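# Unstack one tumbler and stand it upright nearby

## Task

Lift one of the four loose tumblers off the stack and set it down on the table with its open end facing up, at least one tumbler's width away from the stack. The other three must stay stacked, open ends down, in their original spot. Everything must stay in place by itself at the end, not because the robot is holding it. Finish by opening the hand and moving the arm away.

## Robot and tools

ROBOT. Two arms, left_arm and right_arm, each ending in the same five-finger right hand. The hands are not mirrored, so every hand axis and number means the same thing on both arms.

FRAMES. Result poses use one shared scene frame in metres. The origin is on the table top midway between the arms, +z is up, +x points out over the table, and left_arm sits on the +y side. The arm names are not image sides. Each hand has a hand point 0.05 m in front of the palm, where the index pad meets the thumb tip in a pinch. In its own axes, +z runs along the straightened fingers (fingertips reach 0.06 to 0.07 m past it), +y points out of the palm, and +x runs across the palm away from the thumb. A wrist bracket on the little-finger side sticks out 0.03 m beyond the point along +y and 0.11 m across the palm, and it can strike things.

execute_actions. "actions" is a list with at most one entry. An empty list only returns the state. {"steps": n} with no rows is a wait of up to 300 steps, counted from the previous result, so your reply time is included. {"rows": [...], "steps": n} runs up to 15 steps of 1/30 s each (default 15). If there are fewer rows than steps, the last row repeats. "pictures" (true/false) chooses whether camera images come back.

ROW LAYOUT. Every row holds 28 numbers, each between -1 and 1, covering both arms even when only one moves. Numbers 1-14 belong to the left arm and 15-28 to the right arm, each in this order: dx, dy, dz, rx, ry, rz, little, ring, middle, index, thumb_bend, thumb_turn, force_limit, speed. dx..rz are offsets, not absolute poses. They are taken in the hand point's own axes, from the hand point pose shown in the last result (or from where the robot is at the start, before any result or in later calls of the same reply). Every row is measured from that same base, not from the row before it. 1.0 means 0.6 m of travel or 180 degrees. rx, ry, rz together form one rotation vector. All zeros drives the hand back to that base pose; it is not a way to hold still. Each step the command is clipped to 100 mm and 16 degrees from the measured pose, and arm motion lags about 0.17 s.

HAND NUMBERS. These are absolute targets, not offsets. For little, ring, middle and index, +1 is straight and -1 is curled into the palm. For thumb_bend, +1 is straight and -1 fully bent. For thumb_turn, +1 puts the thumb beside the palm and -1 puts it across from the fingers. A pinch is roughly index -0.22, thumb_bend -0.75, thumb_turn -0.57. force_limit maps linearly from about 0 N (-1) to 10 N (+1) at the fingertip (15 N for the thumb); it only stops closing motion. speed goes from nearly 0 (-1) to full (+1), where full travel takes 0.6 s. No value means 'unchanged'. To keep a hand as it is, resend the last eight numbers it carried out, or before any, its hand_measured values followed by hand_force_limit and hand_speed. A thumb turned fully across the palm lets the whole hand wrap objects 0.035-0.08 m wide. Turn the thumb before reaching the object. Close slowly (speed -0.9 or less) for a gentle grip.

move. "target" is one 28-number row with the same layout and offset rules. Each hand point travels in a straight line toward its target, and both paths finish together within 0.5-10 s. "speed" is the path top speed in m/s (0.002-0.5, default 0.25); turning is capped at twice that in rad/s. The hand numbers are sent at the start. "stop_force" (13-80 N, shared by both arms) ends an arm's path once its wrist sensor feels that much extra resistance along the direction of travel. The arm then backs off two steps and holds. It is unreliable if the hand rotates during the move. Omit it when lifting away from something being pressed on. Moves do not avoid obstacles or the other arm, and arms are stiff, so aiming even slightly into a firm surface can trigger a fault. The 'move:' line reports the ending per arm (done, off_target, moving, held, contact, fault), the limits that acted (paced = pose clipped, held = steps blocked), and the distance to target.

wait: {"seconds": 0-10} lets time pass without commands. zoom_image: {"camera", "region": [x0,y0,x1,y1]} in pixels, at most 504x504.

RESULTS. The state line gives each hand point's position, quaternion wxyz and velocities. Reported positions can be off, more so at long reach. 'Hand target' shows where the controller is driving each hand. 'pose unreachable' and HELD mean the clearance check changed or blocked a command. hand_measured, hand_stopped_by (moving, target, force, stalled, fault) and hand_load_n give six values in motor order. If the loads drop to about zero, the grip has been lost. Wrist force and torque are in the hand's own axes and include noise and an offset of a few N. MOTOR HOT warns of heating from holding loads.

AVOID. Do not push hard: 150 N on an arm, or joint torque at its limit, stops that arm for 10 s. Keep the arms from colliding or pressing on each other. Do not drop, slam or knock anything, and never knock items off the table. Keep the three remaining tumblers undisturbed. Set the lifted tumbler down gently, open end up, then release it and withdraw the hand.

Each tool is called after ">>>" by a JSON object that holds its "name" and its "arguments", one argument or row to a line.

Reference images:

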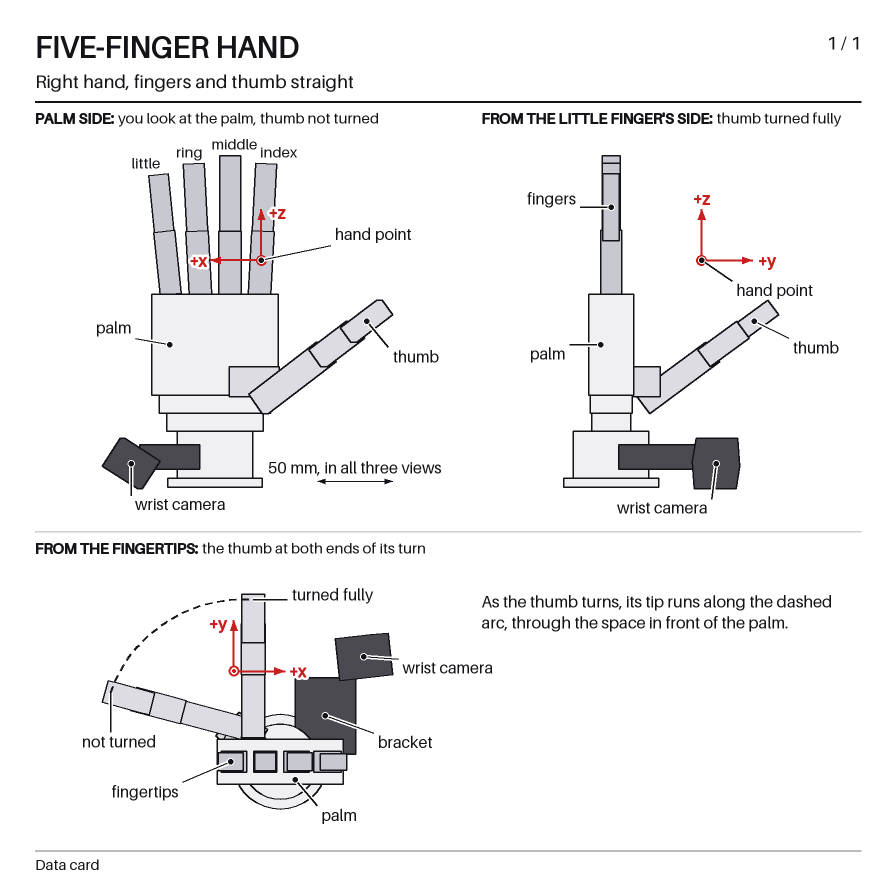

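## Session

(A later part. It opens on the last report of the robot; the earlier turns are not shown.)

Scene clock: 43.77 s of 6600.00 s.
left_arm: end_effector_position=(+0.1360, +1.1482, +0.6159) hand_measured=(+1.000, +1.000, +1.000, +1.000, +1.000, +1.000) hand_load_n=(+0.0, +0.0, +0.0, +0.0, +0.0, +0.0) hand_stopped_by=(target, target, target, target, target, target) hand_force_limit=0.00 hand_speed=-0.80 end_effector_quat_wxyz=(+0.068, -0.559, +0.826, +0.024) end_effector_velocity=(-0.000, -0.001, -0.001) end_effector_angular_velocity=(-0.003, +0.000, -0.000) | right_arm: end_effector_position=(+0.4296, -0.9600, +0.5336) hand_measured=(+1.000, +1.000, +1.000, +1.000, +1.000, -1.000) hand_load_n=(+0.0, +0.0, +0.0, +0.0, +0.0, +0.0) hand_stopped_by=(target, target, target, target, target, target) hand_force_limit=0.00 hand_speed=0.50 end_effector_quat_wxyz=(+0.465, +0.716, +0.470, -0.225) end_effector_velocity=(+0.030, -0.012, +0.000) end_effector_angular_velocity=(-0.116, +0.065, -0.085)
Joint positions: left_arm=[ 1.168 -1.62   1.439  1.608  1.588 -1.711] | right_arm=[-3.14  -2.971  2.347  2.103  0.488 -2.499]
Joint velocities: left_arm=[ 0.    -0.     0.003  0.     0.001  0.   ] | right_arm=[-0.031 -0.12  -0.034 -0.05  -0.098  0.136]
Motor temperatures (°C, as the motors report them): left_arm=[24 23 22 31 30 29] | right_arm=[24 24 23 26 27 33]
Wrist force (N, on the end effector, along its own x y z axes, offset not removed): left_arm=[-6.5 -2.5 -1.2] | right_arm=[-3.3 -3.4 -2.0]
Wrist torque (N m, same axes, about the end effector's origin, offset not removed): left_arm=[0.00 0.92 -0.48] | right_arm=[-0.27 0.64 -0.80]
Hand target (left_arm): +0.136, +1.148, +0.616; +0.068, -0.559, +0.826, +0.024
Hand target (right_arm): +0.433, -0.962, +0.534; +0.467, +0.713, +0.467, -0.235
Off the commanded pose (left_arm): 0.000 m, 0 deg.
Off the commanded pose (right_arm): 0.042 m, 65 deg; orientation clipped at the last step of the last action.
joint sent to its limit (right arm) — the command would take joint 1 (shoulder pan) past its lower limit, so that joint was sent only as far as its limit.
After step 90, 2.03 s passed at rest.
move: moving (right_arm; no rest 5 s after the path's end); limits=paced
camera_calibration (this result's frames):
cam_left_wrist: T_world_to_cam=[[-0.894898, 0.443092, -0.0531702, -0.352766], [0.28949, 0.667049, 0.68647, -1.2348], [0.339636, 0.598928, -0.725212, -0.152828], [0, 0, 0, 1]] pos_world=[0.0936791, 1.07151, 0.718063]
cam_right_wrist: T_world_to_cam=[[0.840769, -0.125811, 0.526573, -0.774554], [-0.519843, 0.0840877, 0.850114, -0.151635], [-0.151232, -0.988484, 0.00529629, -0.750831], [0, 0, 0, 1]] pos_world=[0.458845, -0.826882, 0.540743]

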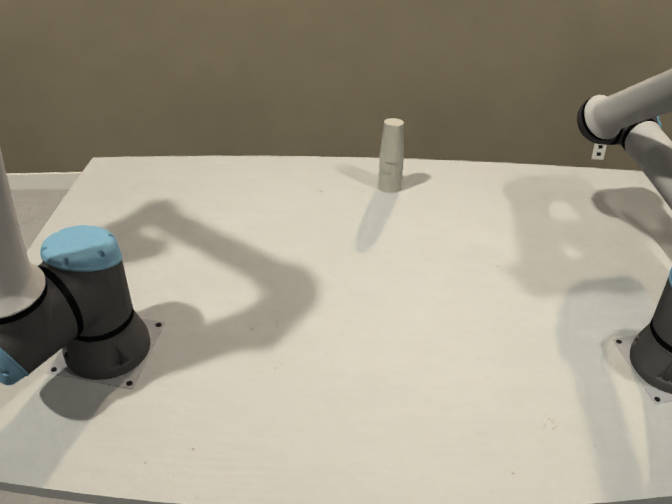

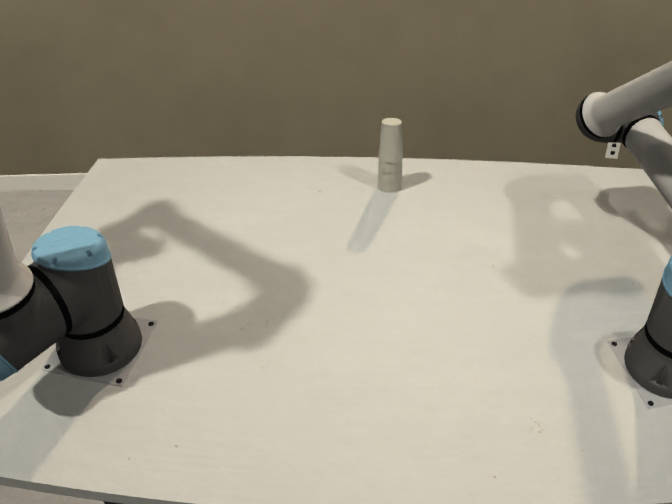

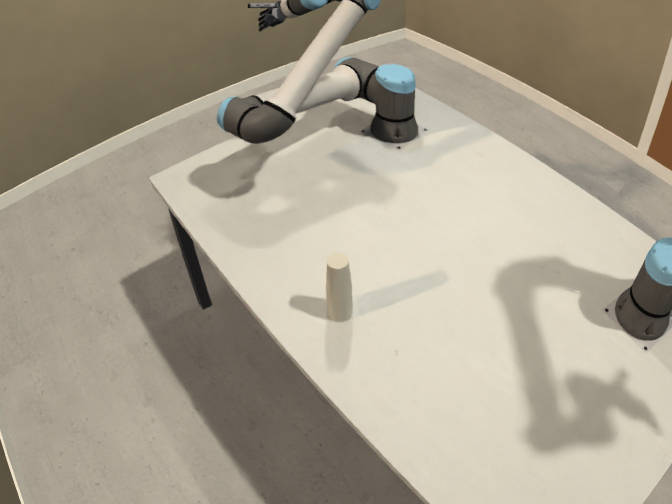

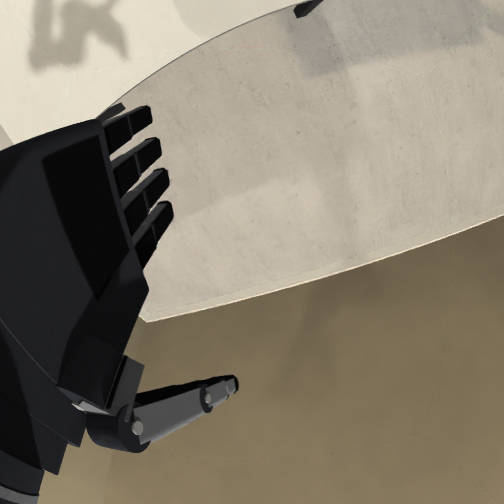

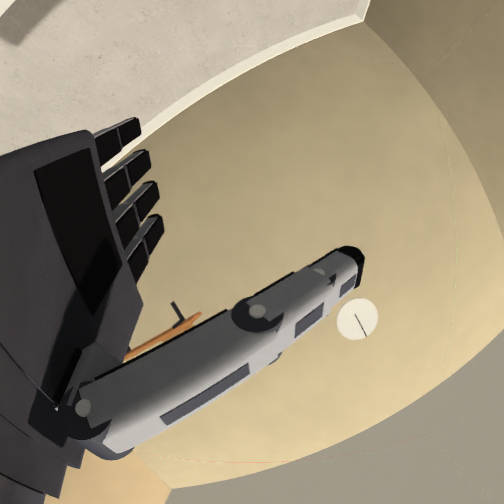

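>>> {"name": "move", "arguments": {
  "target": [-0.07,-1,0.17,0,0,0,1,1,1,1,1,-1,0,0.5,0,0,0,0,0,0,1,1,1,1,1,-1,0,0.5],
  "speed": 0.3
}}

>>> {"name": "move", "arguments": {
  "target": [0.85,-0.6,0.2,0,0,0,1,1,1,1,1,-1,0,0.5,0,0,0,0,0,0,1,1,1,1,1,-1,0,0.5],
  "speed": 0.3
}}

Scene clock: 56.83 s of 6600.00 s.
left_arm: end_effector_position=(+0.7159, +0.9736, +0.5423) hand_measured=(+1.000, +1.000, +1.000, +1.000, +1.000, -1.000) hand_load_n=(+0.0, +0.0, +0.0, +0.0, +0.0, +0.0) hand_stopped_by=(target, target, target, target, target, target) hand_force_limit=0.00 hand_speed=0.50 end_effector_quat_wxyz=(+0.068, -0.559, +0.826, +0.024) end_effector_velocity=(+0.002, +0.001, -0.000) end_effector_angular_velocity=(-0.001, +0.001, +0.003) | right_arm: end_effector_position=(+0.4297, -0.9600, +0.5336) hand_measured=(+1.000, +1.000, +1.000, +1.000, +1.000, -1.000) hand_load_n=(+0.0, +0.0, +0.0, +0.0, +0.0, +0.0) hand_stopped_by=(target, target, target, target, target, target) hand_force_limit=0.00 hand_speed=0.50 end_effector_quat_wxyz=(+0.465, +0.716, +0.470, -0.225) end_effector_velocity=(-0.000, -0.000, -0.000) end_effector_angular_velocity=(+0.000, +0.001, +0.000)
Joint positions: left_arm=[ 0.267 -1.205  1.093  1.58   1.469 -2.606] | right_arm=[-3.14  -2.971  2.347  2.103  0.488 -2.499]
Joint velocities: left_arm=[ 0.001  0.005 -0.006  0.003  0.001 -0.001] | right_arm=[-0.     0.     0.    -0.     0.    -0.001]
Motor temperatures (°C, as the motors report them): left_arm=[24 23 22 31 30 29] | right_arm=[24 24 23 26 27 33]
Wrist force (N, on the end effector, along its own x y z axes, offset not removed): left_arm=[-0.6 -0.4 -3.0] | right_arm=[-0.4 -0.3 -1.4]
Wrist torque (N m, same axes, about the end effector's origin, offset not removed): left_arm=[0.34 0.08 -0.06] | right_arm=[0.21 0.24 -0.27]
Hand target (left_arm): +0.716, +0.974, +0.542; +0.068, -0.559, +0.826, +0.024
Hand target (right_arm): +0.430, -0.960, +0.534; +0.465, +0.716, +0.470, -0.225
Off the commanded pose (left_arm): 0.001 m, 0 deg.
Off the commanded pose (right_arm): 0.000 m, 0 deg.
After step 90, 7.37 s passed at rest.
move: done
camera_calibration (this result's frames):
cam_left_wrist: T_world_to_cam=[[-0.894918, 0.443061, -0.0530989, 0.239591], [0.289699, 0.667372, 0.686067, -1.23589], [0.339406, 0.598591, -0.725598, -0.297946], [0, 0, 0, 1]] pos_world=[0.673576, 0.896996, 0.64444]
cam_right_wrist: T_world_to_cam=[[0.84077, -0.125812, 0.526571, -0.774555], [-0.51984, 0.0840945, 0.850115, -0.15163], [-0.151236, -0.988483, 0.0053023, -0.750832], [0, 0, 0, 1]] pos_world=[0.458847, -0.826882, 0.540742]

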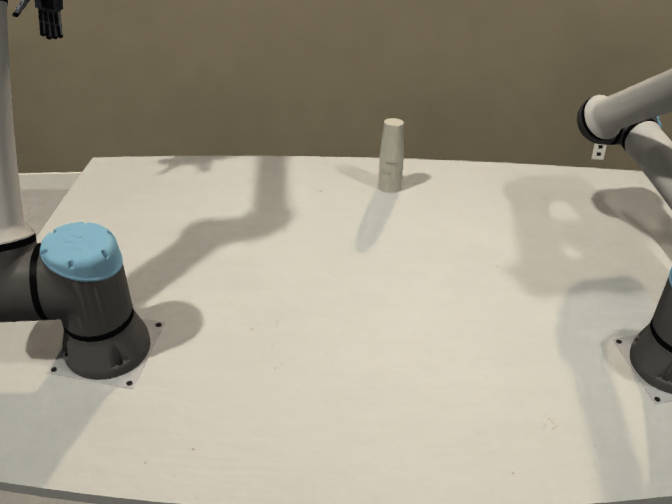

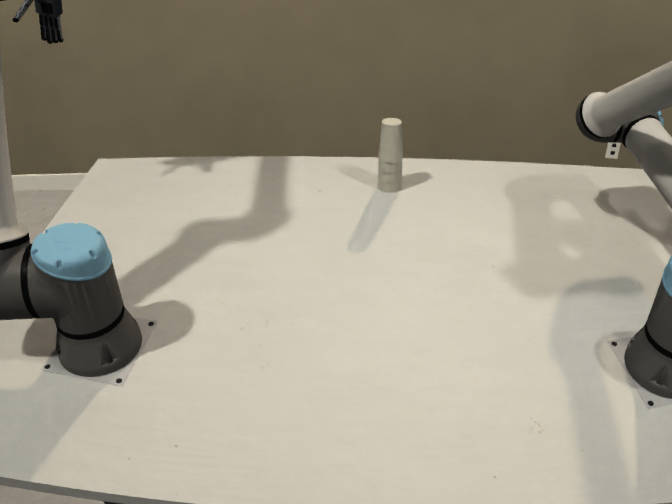

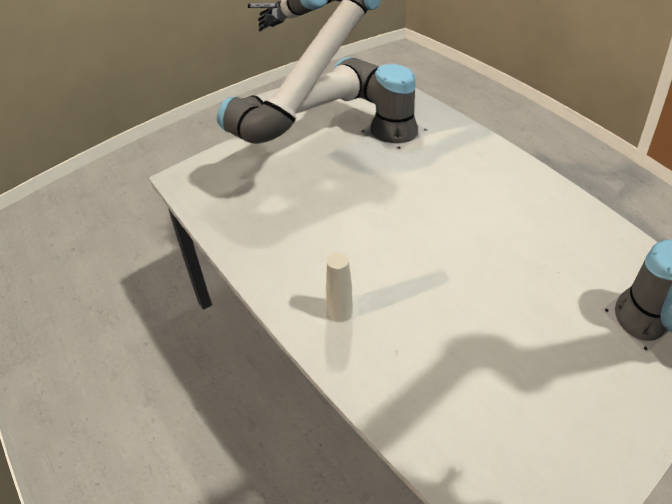

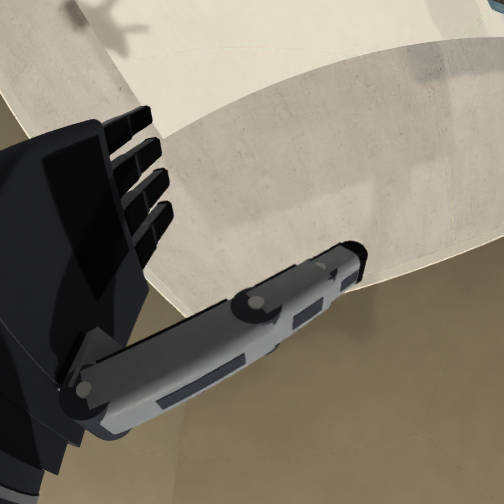

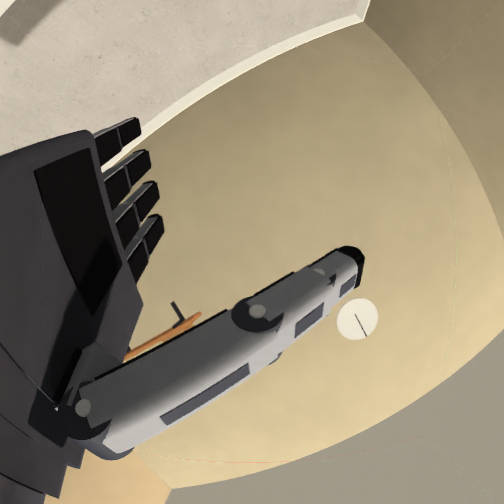

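Scene clock: 59.63 s of 6600.00 s.
left_arm: end_effector_position=(+0.8725, +0.3836, +0.3653) hand_measured=(+1.000, +1.000, +1.000, +1.000, +1.000, -1.000) hand_load_n=(+0.0, +0.0, +0.0, +0.0, +0.0, +0.0) hand_stopped_by=(target, target, target, target, target, target) hand_force_limit=0.00 hand_speed=0.50 end_effector_quat_wxyz=(+0.068, -0.559, +0.826, +0.024) end_effector_velocity=(+0.001, -0.002, -0.000) end_effector_angular_velocity=(-0.001, +0.001, +0.001) | right_arm: end_effector_position=(+0.4297, -0.9600, +0.5336) hand_measured=(+1.000, +1.000, +1.000, +1.000, +1.000, -1.000) hand_load_n=(+0.0, +0.0, +0.0, +0.0, +0.0, +0.0) hand_stopped_by=(target, target, target, target, target, target) hand_force_limit=0.00 hand_speed=0.50 end_effector_quat_wxyz=(+0.465, +0.716, +0.470, -0.225) end_effector_velocity=(-0.000, +0.000, -0.000) end_effector_angular_velocity=(+0.000, +0.001, +0.001)
Joint positions: left_arm=[-0.47  -0.893  0.944  1.512  1.427 -3.348] | right_arm=[-3.14  -2.971  2.347  2.103  0.488 -2.499]
Joint velocities: left_arm=[-0.001  0.003 -0.005  0.003  0.001 -0.002] | right_arm=[ 0.     0.     0.    -0.     0.    -0.001]
Motor temperatures (°C, as the motors report them): left_arm=[24 23 22 31 30 29] | right_arm=[24 24 23 26 27 33]
Wrist force (N, on the end effector, along its own x y z axes, offset not removed): left_arm=[-1.6 -4.1 -1.1] | right_arm=[-1.2 -2.9 1.4]
Wrist torque (N m, same axes, about the end effector's origin, offset not removed): left_arm=[-0.24 0.16 -0.21] | right_arm=[-0.29 0.22 -0.46]
Hand target (left_arm): +0.873, +0.383, +0.365; +0.068, -0.559, +0.826, +0.024
Hand target (right_arm): +0.430, -0.960, +0.534; +0.465, +0.716, +0.470, -0.225
Off the commanded pose (left_arm): 0.001 m, 0 deg.
Off the commanded pose (right_arm): 0.000 m, 0 deg.
move: done
camera_calibration (this result's frames):
cam_left_wrist: T_world_to_cam=[[-0.894966, 0.443007, -0.0527382, 0.631746], [0.289948, 0.66741, 0.685925, -0.766266], [0.339068, 0.598588, -0.725758, -0.125962], [0, 0, 0, 1]] pos_world=[0.830278, 0.306945, 0.4675]
cam_right_wrist: T_world_to_cam=[[0.84077, -0.125811, 0.526571, -0.774555], [-0.51984, 0.0840923, 0.850114, -0.151631], [-0.151235, -0.988484, 0.00530048, -0.750832], [0, 0, 0, 1]] pos_world=[0.458846, -0.826882, 0.540742]

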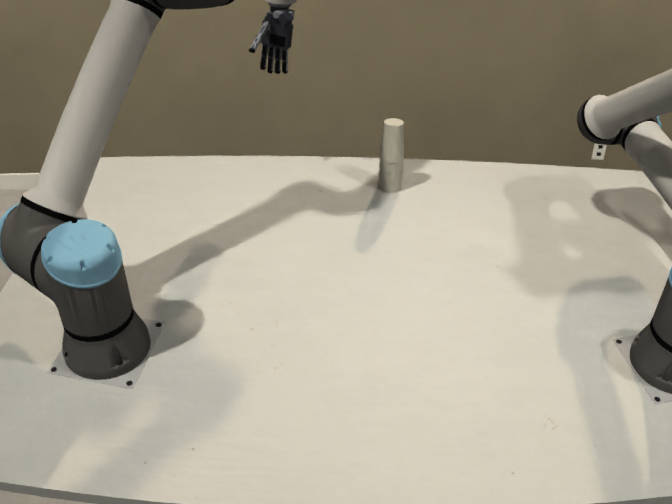

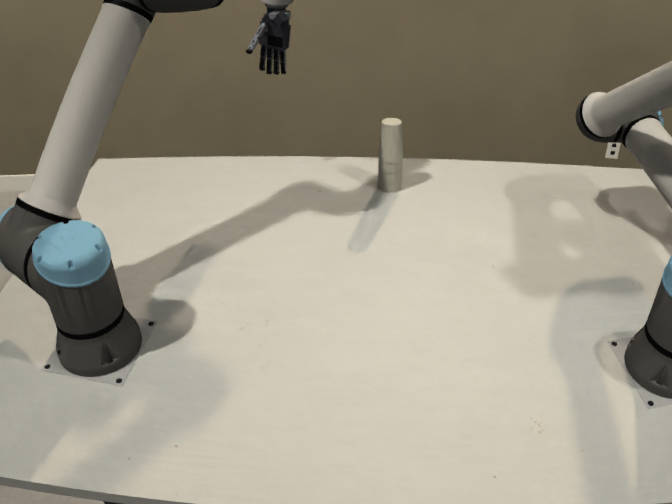

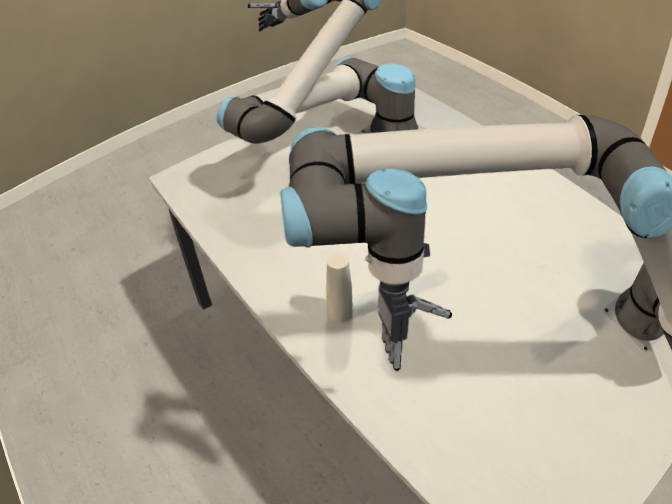

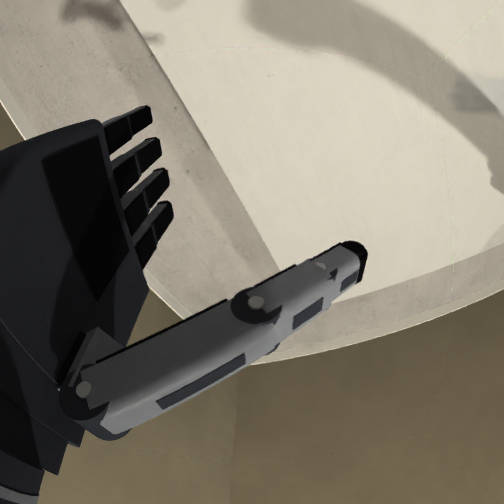

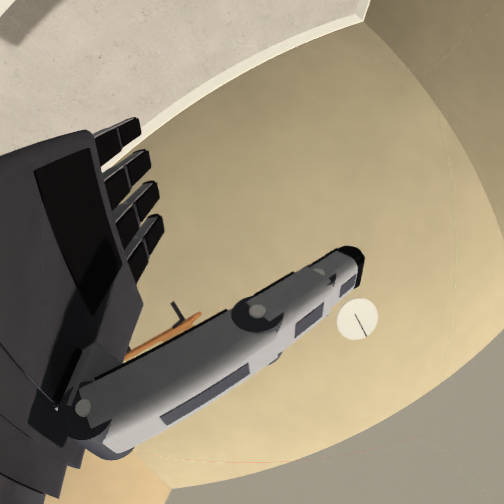

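>>> {"name": "move", "arguments": {
  "target": [0.48,0.2,0.27,0.478,-0.314,0.478,1,1,1,1,1,-1,0,0.5,0,0,0,0,0,0,1,1,1,1,1,-1,0,0.5],
  "speed": 0.25
}}

Scene clock: 71.93 s of 6600.00 s.
left_arm: end_effector_position=(+0.6695, +0.1824, +0.1610) hand_measured=(+1.000, +1.000, +1.000, +1.000, +1.000, -1.000) hand_load_n=(+0.0, +0.0, +0.0, +0.0, +0.0, +0.0) hand_stopped_by=(target, target, target, target, target, target) hand_force_limit=0.00 hand_speed=0.50 end_effector_quat_wxyz=(+0.663, +0.320, +0.640, -0.221) end_effector_velocity=(+0.000, -0.001, -0.000) end_effector_angular_velocity=(-0.001, -0.009, -0.008) | right_arm: end_effector_position=(+0.4297, -0.9600, +0.5336) hand_measured=(+1.000, +1.000, +1.000, +1.000, +1.000, -1.000) hand_load_n=(+0.0, +0.0, +0.0, +0.0, +0.0, +0.0) hand_stopped_by=(target, target, target, target, target, target) hand_force_limit=0.00 hand_speed=0.50 end_effector_quat_wxyz=(+0.465, +0.716, +0.470, -0.225) end_effector_velocity=(-0.000, +0.000, -0.000) end_effector_angular_velocity=(+0.001, -0.000, +0.000)
Joint positions: left_arm=[-0.989 -1.282  2.425 -1.118  1.25  -1.437] | right_arm=[-3.14  -2.971  2.347  2.103  0.488 -2.499]
Joint velocities: left_arm=[ 0.005  0.006  0.001 -0.014  0.013  0.008] | right_arm=[ 0.     0.     0.     0.     0.001 -0.   ]
Motor temperatures (°C, as the motors report them): left_arm=[24 23 22 31 30 29] | right_arm=[24 24 23 26 27 33]
Wrist force (N, on the end effector, along its own x y z axes, offset not removed): left_arm=[0.5 -3.6 -2.3] | right_arm=[-3.6 -0.5 -0.6]
Wrist torque (N m, same axes, about the end effector's origin, offset not removed): left_arm=[-0.11 -0.17 -0.01] | right_arm=[0.30 0.80 -0.54]
Hand target (left_arm): +0.669, +0.182, +0.161; +0.663, +0.320, +0.639, -0.222
Hand target (right_arm): +0.430, -0.960, +0.534; +0.465, +0.716, +0.470, -0.225
Off the commanded pose (left_arm): 0.000 m, 0 deg.
Off the commanded pose (right_arm): 0.000 m, 0 deg.
After step 90, 4.07 s passed at rest.
move: done
camera_calibration (this result's frames):
cam_left_wrist: T_world_to_cam=[[0.713854, 0.667777, 0.210917, -0.632183], [-0.505956, 0.283573, 0.814613, 0.149136], [0.48417, -0.688229, 0.540296, -0.151261], [0, 0, 0, 1]] pos_world=[0.599979, 0.275765, 0.0935753]
cam_right_wrist: T_world_to_cam=[[0.84077, -0.125811, 0.526571, -0.774555], [-0.51984, 0.0840922, 0.850114, -0.151631], [-0.151234, -0.988484, 0.00530047, -0.750832], [0, 0, 0, 1]] pos_world=[0.458846, -0.826882, 0.540742]

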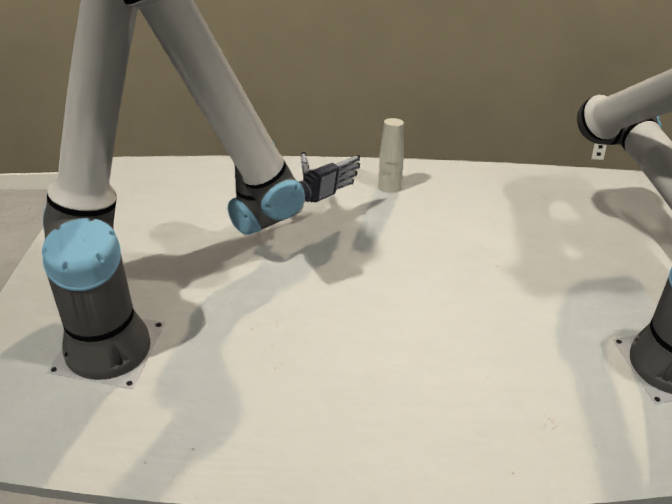

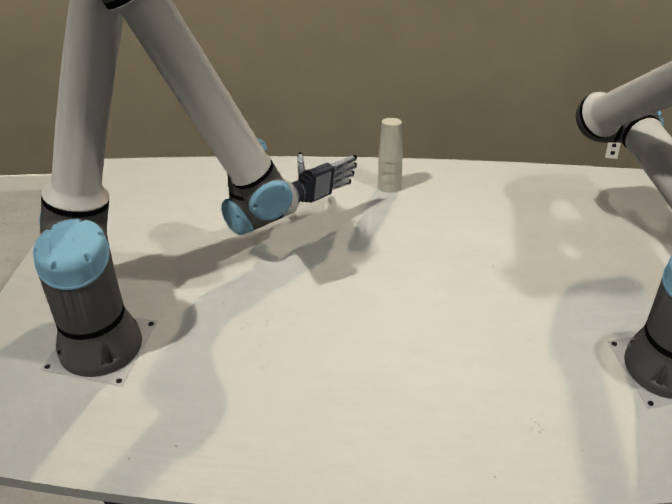

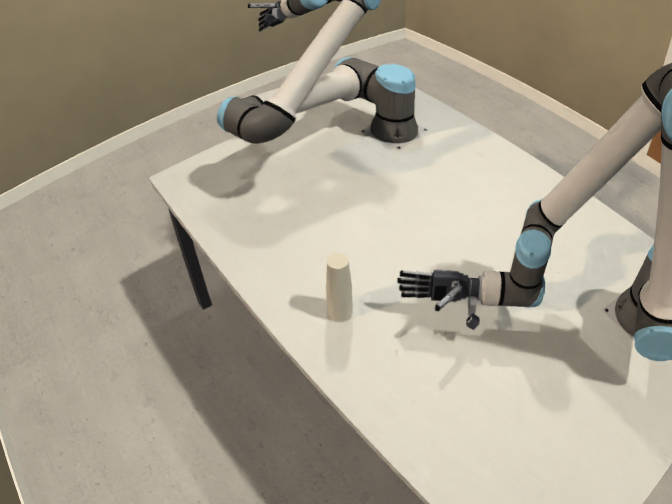

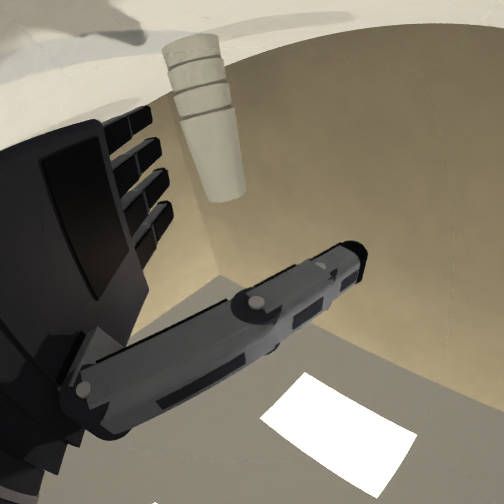

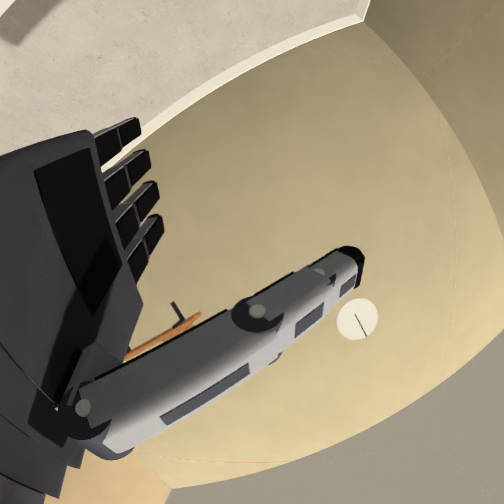

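>>> {"name": "move", "arguments": {
  "target": [-0.045,-0.03,0.2,0,0,-0.045,1,1,1,1,1,-1,0,0.5,0,0,0,0,0,0,1,1,1,1,1,-1,0,0.5],
  "speed": 0.1
}}

Scene clock: 78.07 s of 6600.00 s.
left_arm: end_effector_position=(+0.7393, +0.0821, +0.1823) hand_measured=(+1.000, +1.000, +1.000, +1.000, +1.000, -1.000) hand_load_n=(+0.0, +0.0, +0.0, +0.0, +0.0, +0.0) hand_stopped_by=(target, target, target, target, target, target) hand_force_limit=0.00 hand_speed=0.50 end_effector_quat_wxyz=(+0.646, +0.274, +0.661, -0.268) end_effector_velocity=(+0.001, -0.002, +0.001) end_effector_angular_velocity=(-0.002, +0.002, -0.001) | right_arm: end_effector_position=(+0.4297, -0.9600, +0.5336) hand_measured=(+1.000, +1.000, +1.000, +1.000, +1.000, -1.000) hand_load_n=(+0.0, +0.0, +0.0, +0.0, +0.0, +0.0) hand_stopped_by=(target, target, target, target, target, target) hand_force_limit=0.00 hand_speed=0.50 end_effector_quat_wxyz=(+0.465, +0.716, +0.470, -0.225) end_effector_velocity=(+0.000, -0.000, +0.000) end_effector_angular_velocity=(-0.001, -0.001, -0.000)
Joint positions: left_arm=[-0.965 -1.203  2.183 -0.956  1.274 -1.578] | right_arm=[-3.14  -2.971  2.347  2.103  0.488 -2.499]
Joint velocities: left_arm=[ 0.     0.002 -0.005  0.003  0.001 -0.002] | right_arm=[-0.    -0.    -0.     0.    -0.001  0.001]
Motor temperatures (°C, as the motors report them): left_arm=[24 23 22 31 30 29] | right_arm=[24 24 23 26 27 33]
Wrist force (N, on the end effector, along its own x y z axes, offset not removed): left_arm=[-3.7 -5.9 -0.5] | right_arm=[3.0 -5.4 -2.8]
Wrist torque (N m, same axes, about the end effector's origin, offset not removed): left_arm=[-0.51 0.47 -0.34] | right_arm=[-0.49 -0.12 -0.30]
Hand target (left_arm): +0.739, +0.082, +0.182; +0.645, +0.274, +0.661, -0.268
Hand target (right_arm): +0.430, -0.960, +0.534; +0.465, +0.716, +0.470, -0.225
Off the commanded pose (left_arm): 0.000 m, 0 deg.
Off the commanded pose (right_arm): 0.000 m, 0 deg.
After step 90, 1.40 s passed at rest.
move: done
camera_calibration (this result's frames):
cam_left_wrist: T_world_to_cam=[[0.725731, 0.684256, 0.0714737, -0.604234], [-0.424893, 0.364075, 0.828804, 0.126441], [0.541092, -0.631858, 0.554956, -0.314962], [0, 0, 0, 1]] pos_world=[0.662659, 0.168406, 0.113182]
cam_right_wrist: T_world_to_cam=[[0.84077, -0.125811, 0.526571, -0.774555], [-0.51984, 0.0840923, 0.850114, -0.151631], [-0.151235, -0.988484, 0.00530041, -0.750832], [0, 0, 0, 1]] pos_world=[0.458846, -0.826882, 0.540742]

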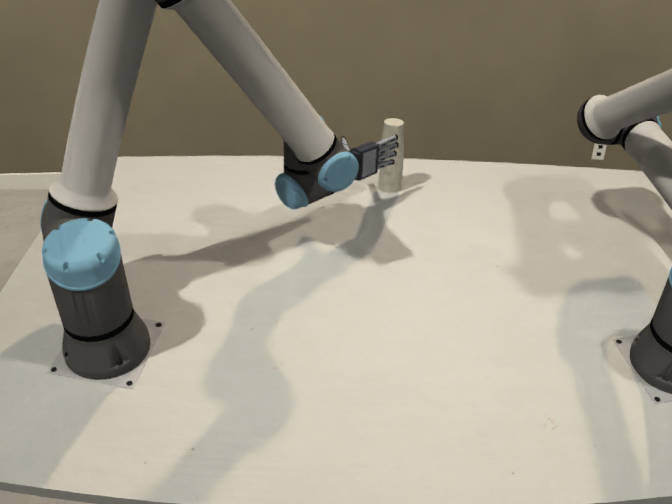

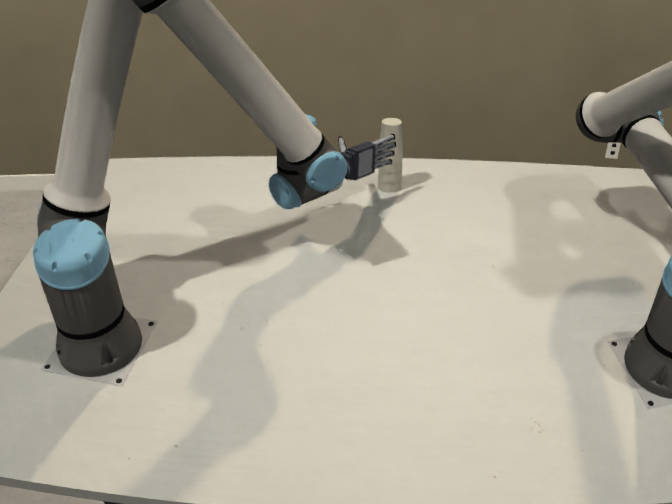

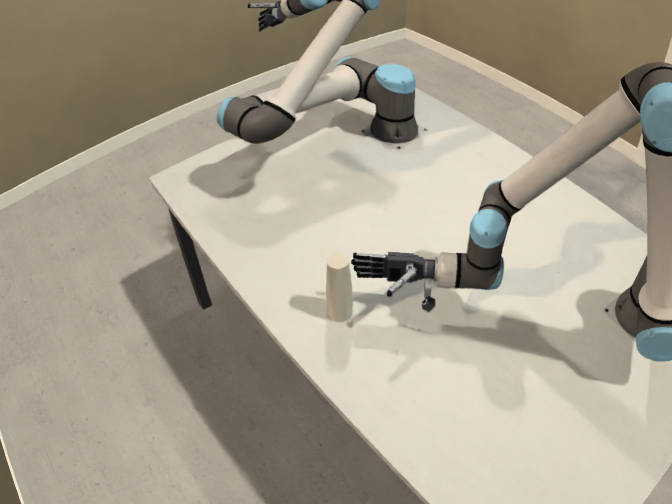

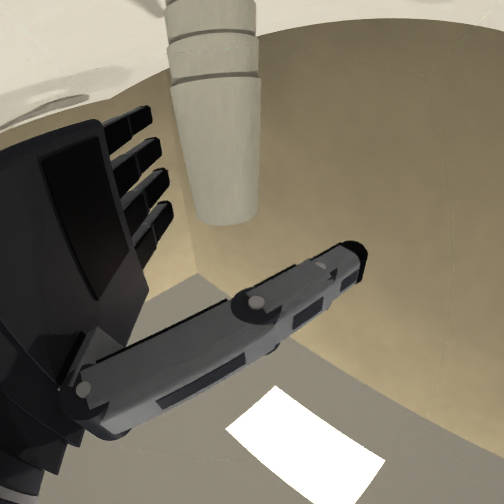

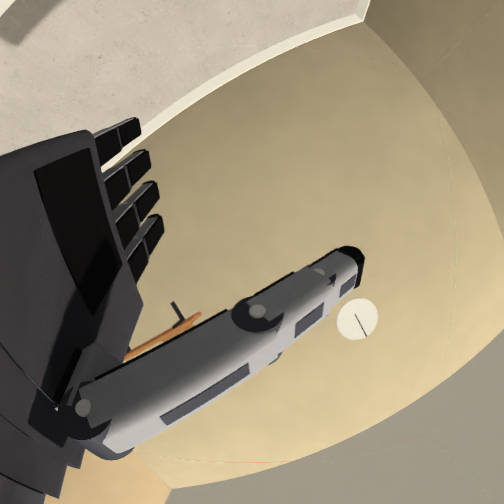

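>>> {"name": "move", "arguments": {
  "target": [0.015,0,0.17,0,0,0,1,1,1,1,1,-1,0,0.5,0,0,0,0,0,0,1,1,1,1,1,-1,0,0.5],
  "speed": 0.06
}}

Scene clock: 84.87 s of 6600.00 s.
left_arm: end_effector_position=(+0.8111, +0.0103, +0.1709) hand_measured=(+1.000, +1.000, +1.000, +1.000, +1.000, -1.000) hand_load_n=(+0.0, +0.0, +0.0, +0.0, +0.0, +0.0) hand_stopped_by=(target, target, target, target, target, target) hand_force_limit=0.00 hand_speed=0.50 end_effector_quat_wxyz=(+0.646, +0.274, +0.661, -0.268) end_effector_velocity=(+0.002, -0.001, -0.000) end_effector_angular_velocity=(-0.000, +0.000, +0.002) | right_arm: end_effector_position=(+0.4297, -0.9600, +0.5336) hand_measured=(+1.000, +1.000, +1.000, +1.000, +1.000, -1.000) hand_load_n=(+0.0, +0.0, +0.0, +0.0, +0.0, +0.0) hand_stopped_by=(target, target, target, target, target, target) hand_force_limit=0.00 hand_speed=0.50 end_effector_quat_wxyz=(+0.465, +0.716, +0.470, -0.225) end_effector_velocity=(+0.000, -0.000, -0.000) end_effector_angular_velocity=(-0.001, +0.001, +0.001)
Joint positions: left_arm=[-0.918 -1.069  1.981 -0.888  1.321 -1.577] | right_arm=[-3.14  -2.971  2.347  2.103  0.488 -2.499]
Joint velocities: left_arm=[ 0.001  0.003 -0.005  0.002 -0.001 -0.   ] | right_arm=[-0.     0.     0.    -0.    -0.    -0.001]
Motor temperatures (°C, as the motors report them): left_arm=[24 23 22 31 30 29] | right_arm=[24 24 23 26 27 33]
Wrist force (N, on the end effector, along its own x y z axes, offset not removed): left_arm=[-1.6 -4.9 -0.8] | right_arm=[7.9 -1.4 -3.4]
Wrist torque (N m, same axes, about the end effector's origin, offset not removed): left_arm=[-0.43 0.28 -0.12] | right_arm=[0.33 -1.17 0.04]
Hand target (left_arm): +0.811, +0.010, +0.171; +0.646, +0.274, +0.661, -0.268
Hand target (right_arm): +0.430, -0.960, +0.534; +0.465, +0.716, +0.470, -0.225
Off the commanded pose (left_arm): 0.000 m, 0 deg.
Off the commanded pose (right_arm): 0.000 m, 0 deg.
After step 90, 1.67 s passed at rest.
move: done
camera_calibration (this result's frames):
cam_left_wrist: T_world_to_cam=[[0.725731, 0.684255, 0.0714836, -0.606406], [-0.424903, 0.364074, 0.828799, 0.192569], [0.541084, -0.631858, 0.554962, -0.392801], [0, 0, 0, 1]] pos_world=[0.734449, 0.0966323, 0.101737]
cam_right_wrist: T_world_to_cam=[[0.84077, -0.125811, 0.526571, -0.774555], [-0.51984, 0.0840921, 0.850114, -0.151631], [-0.151234, -0.988484, 0.00530036, -0.750832], [0, 0, 0, 1]] pos_world=[0.458846, -0.826882, 0.540742]

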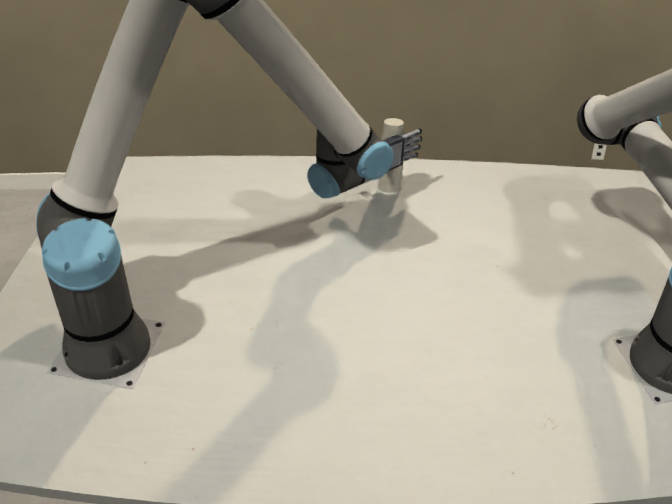

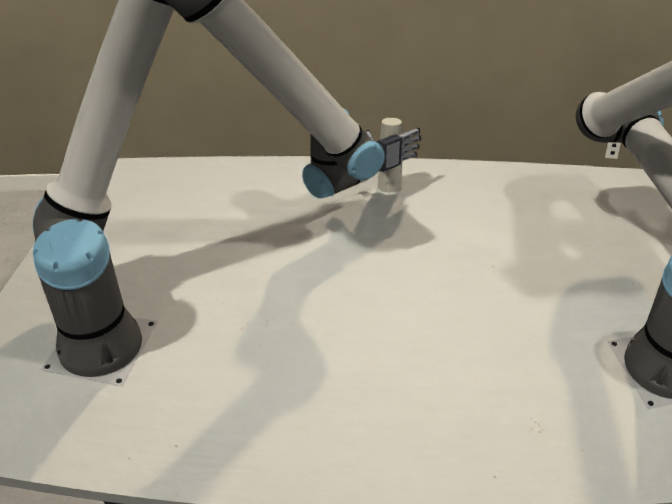

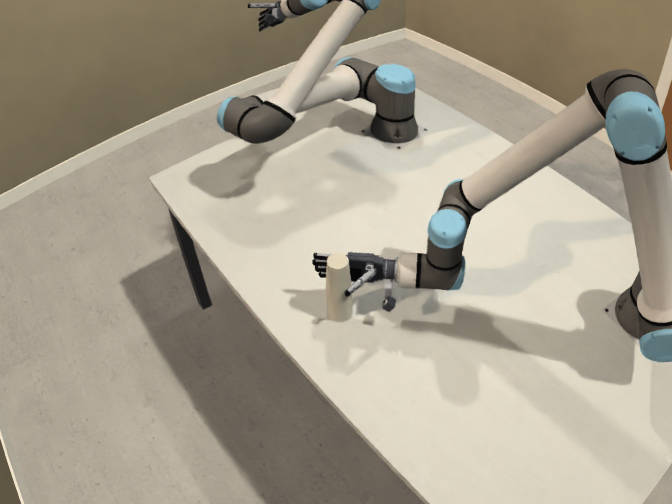

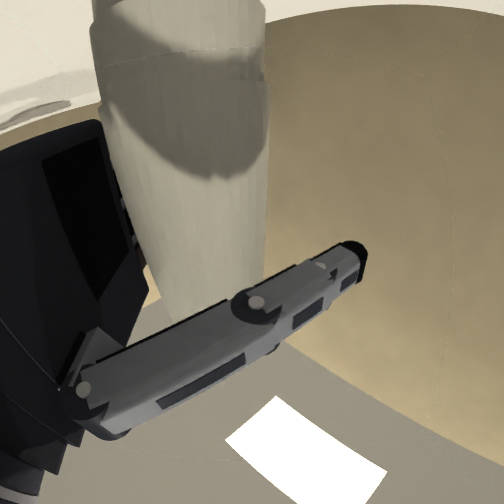

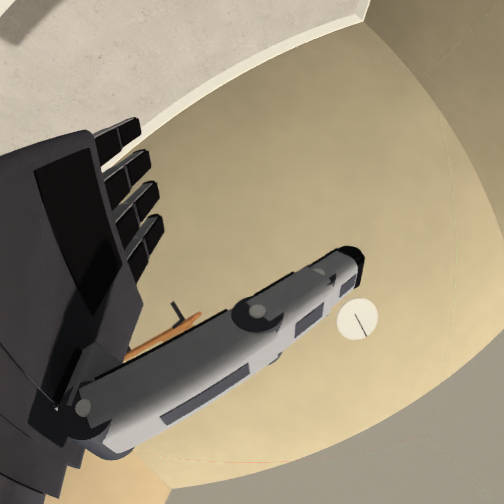

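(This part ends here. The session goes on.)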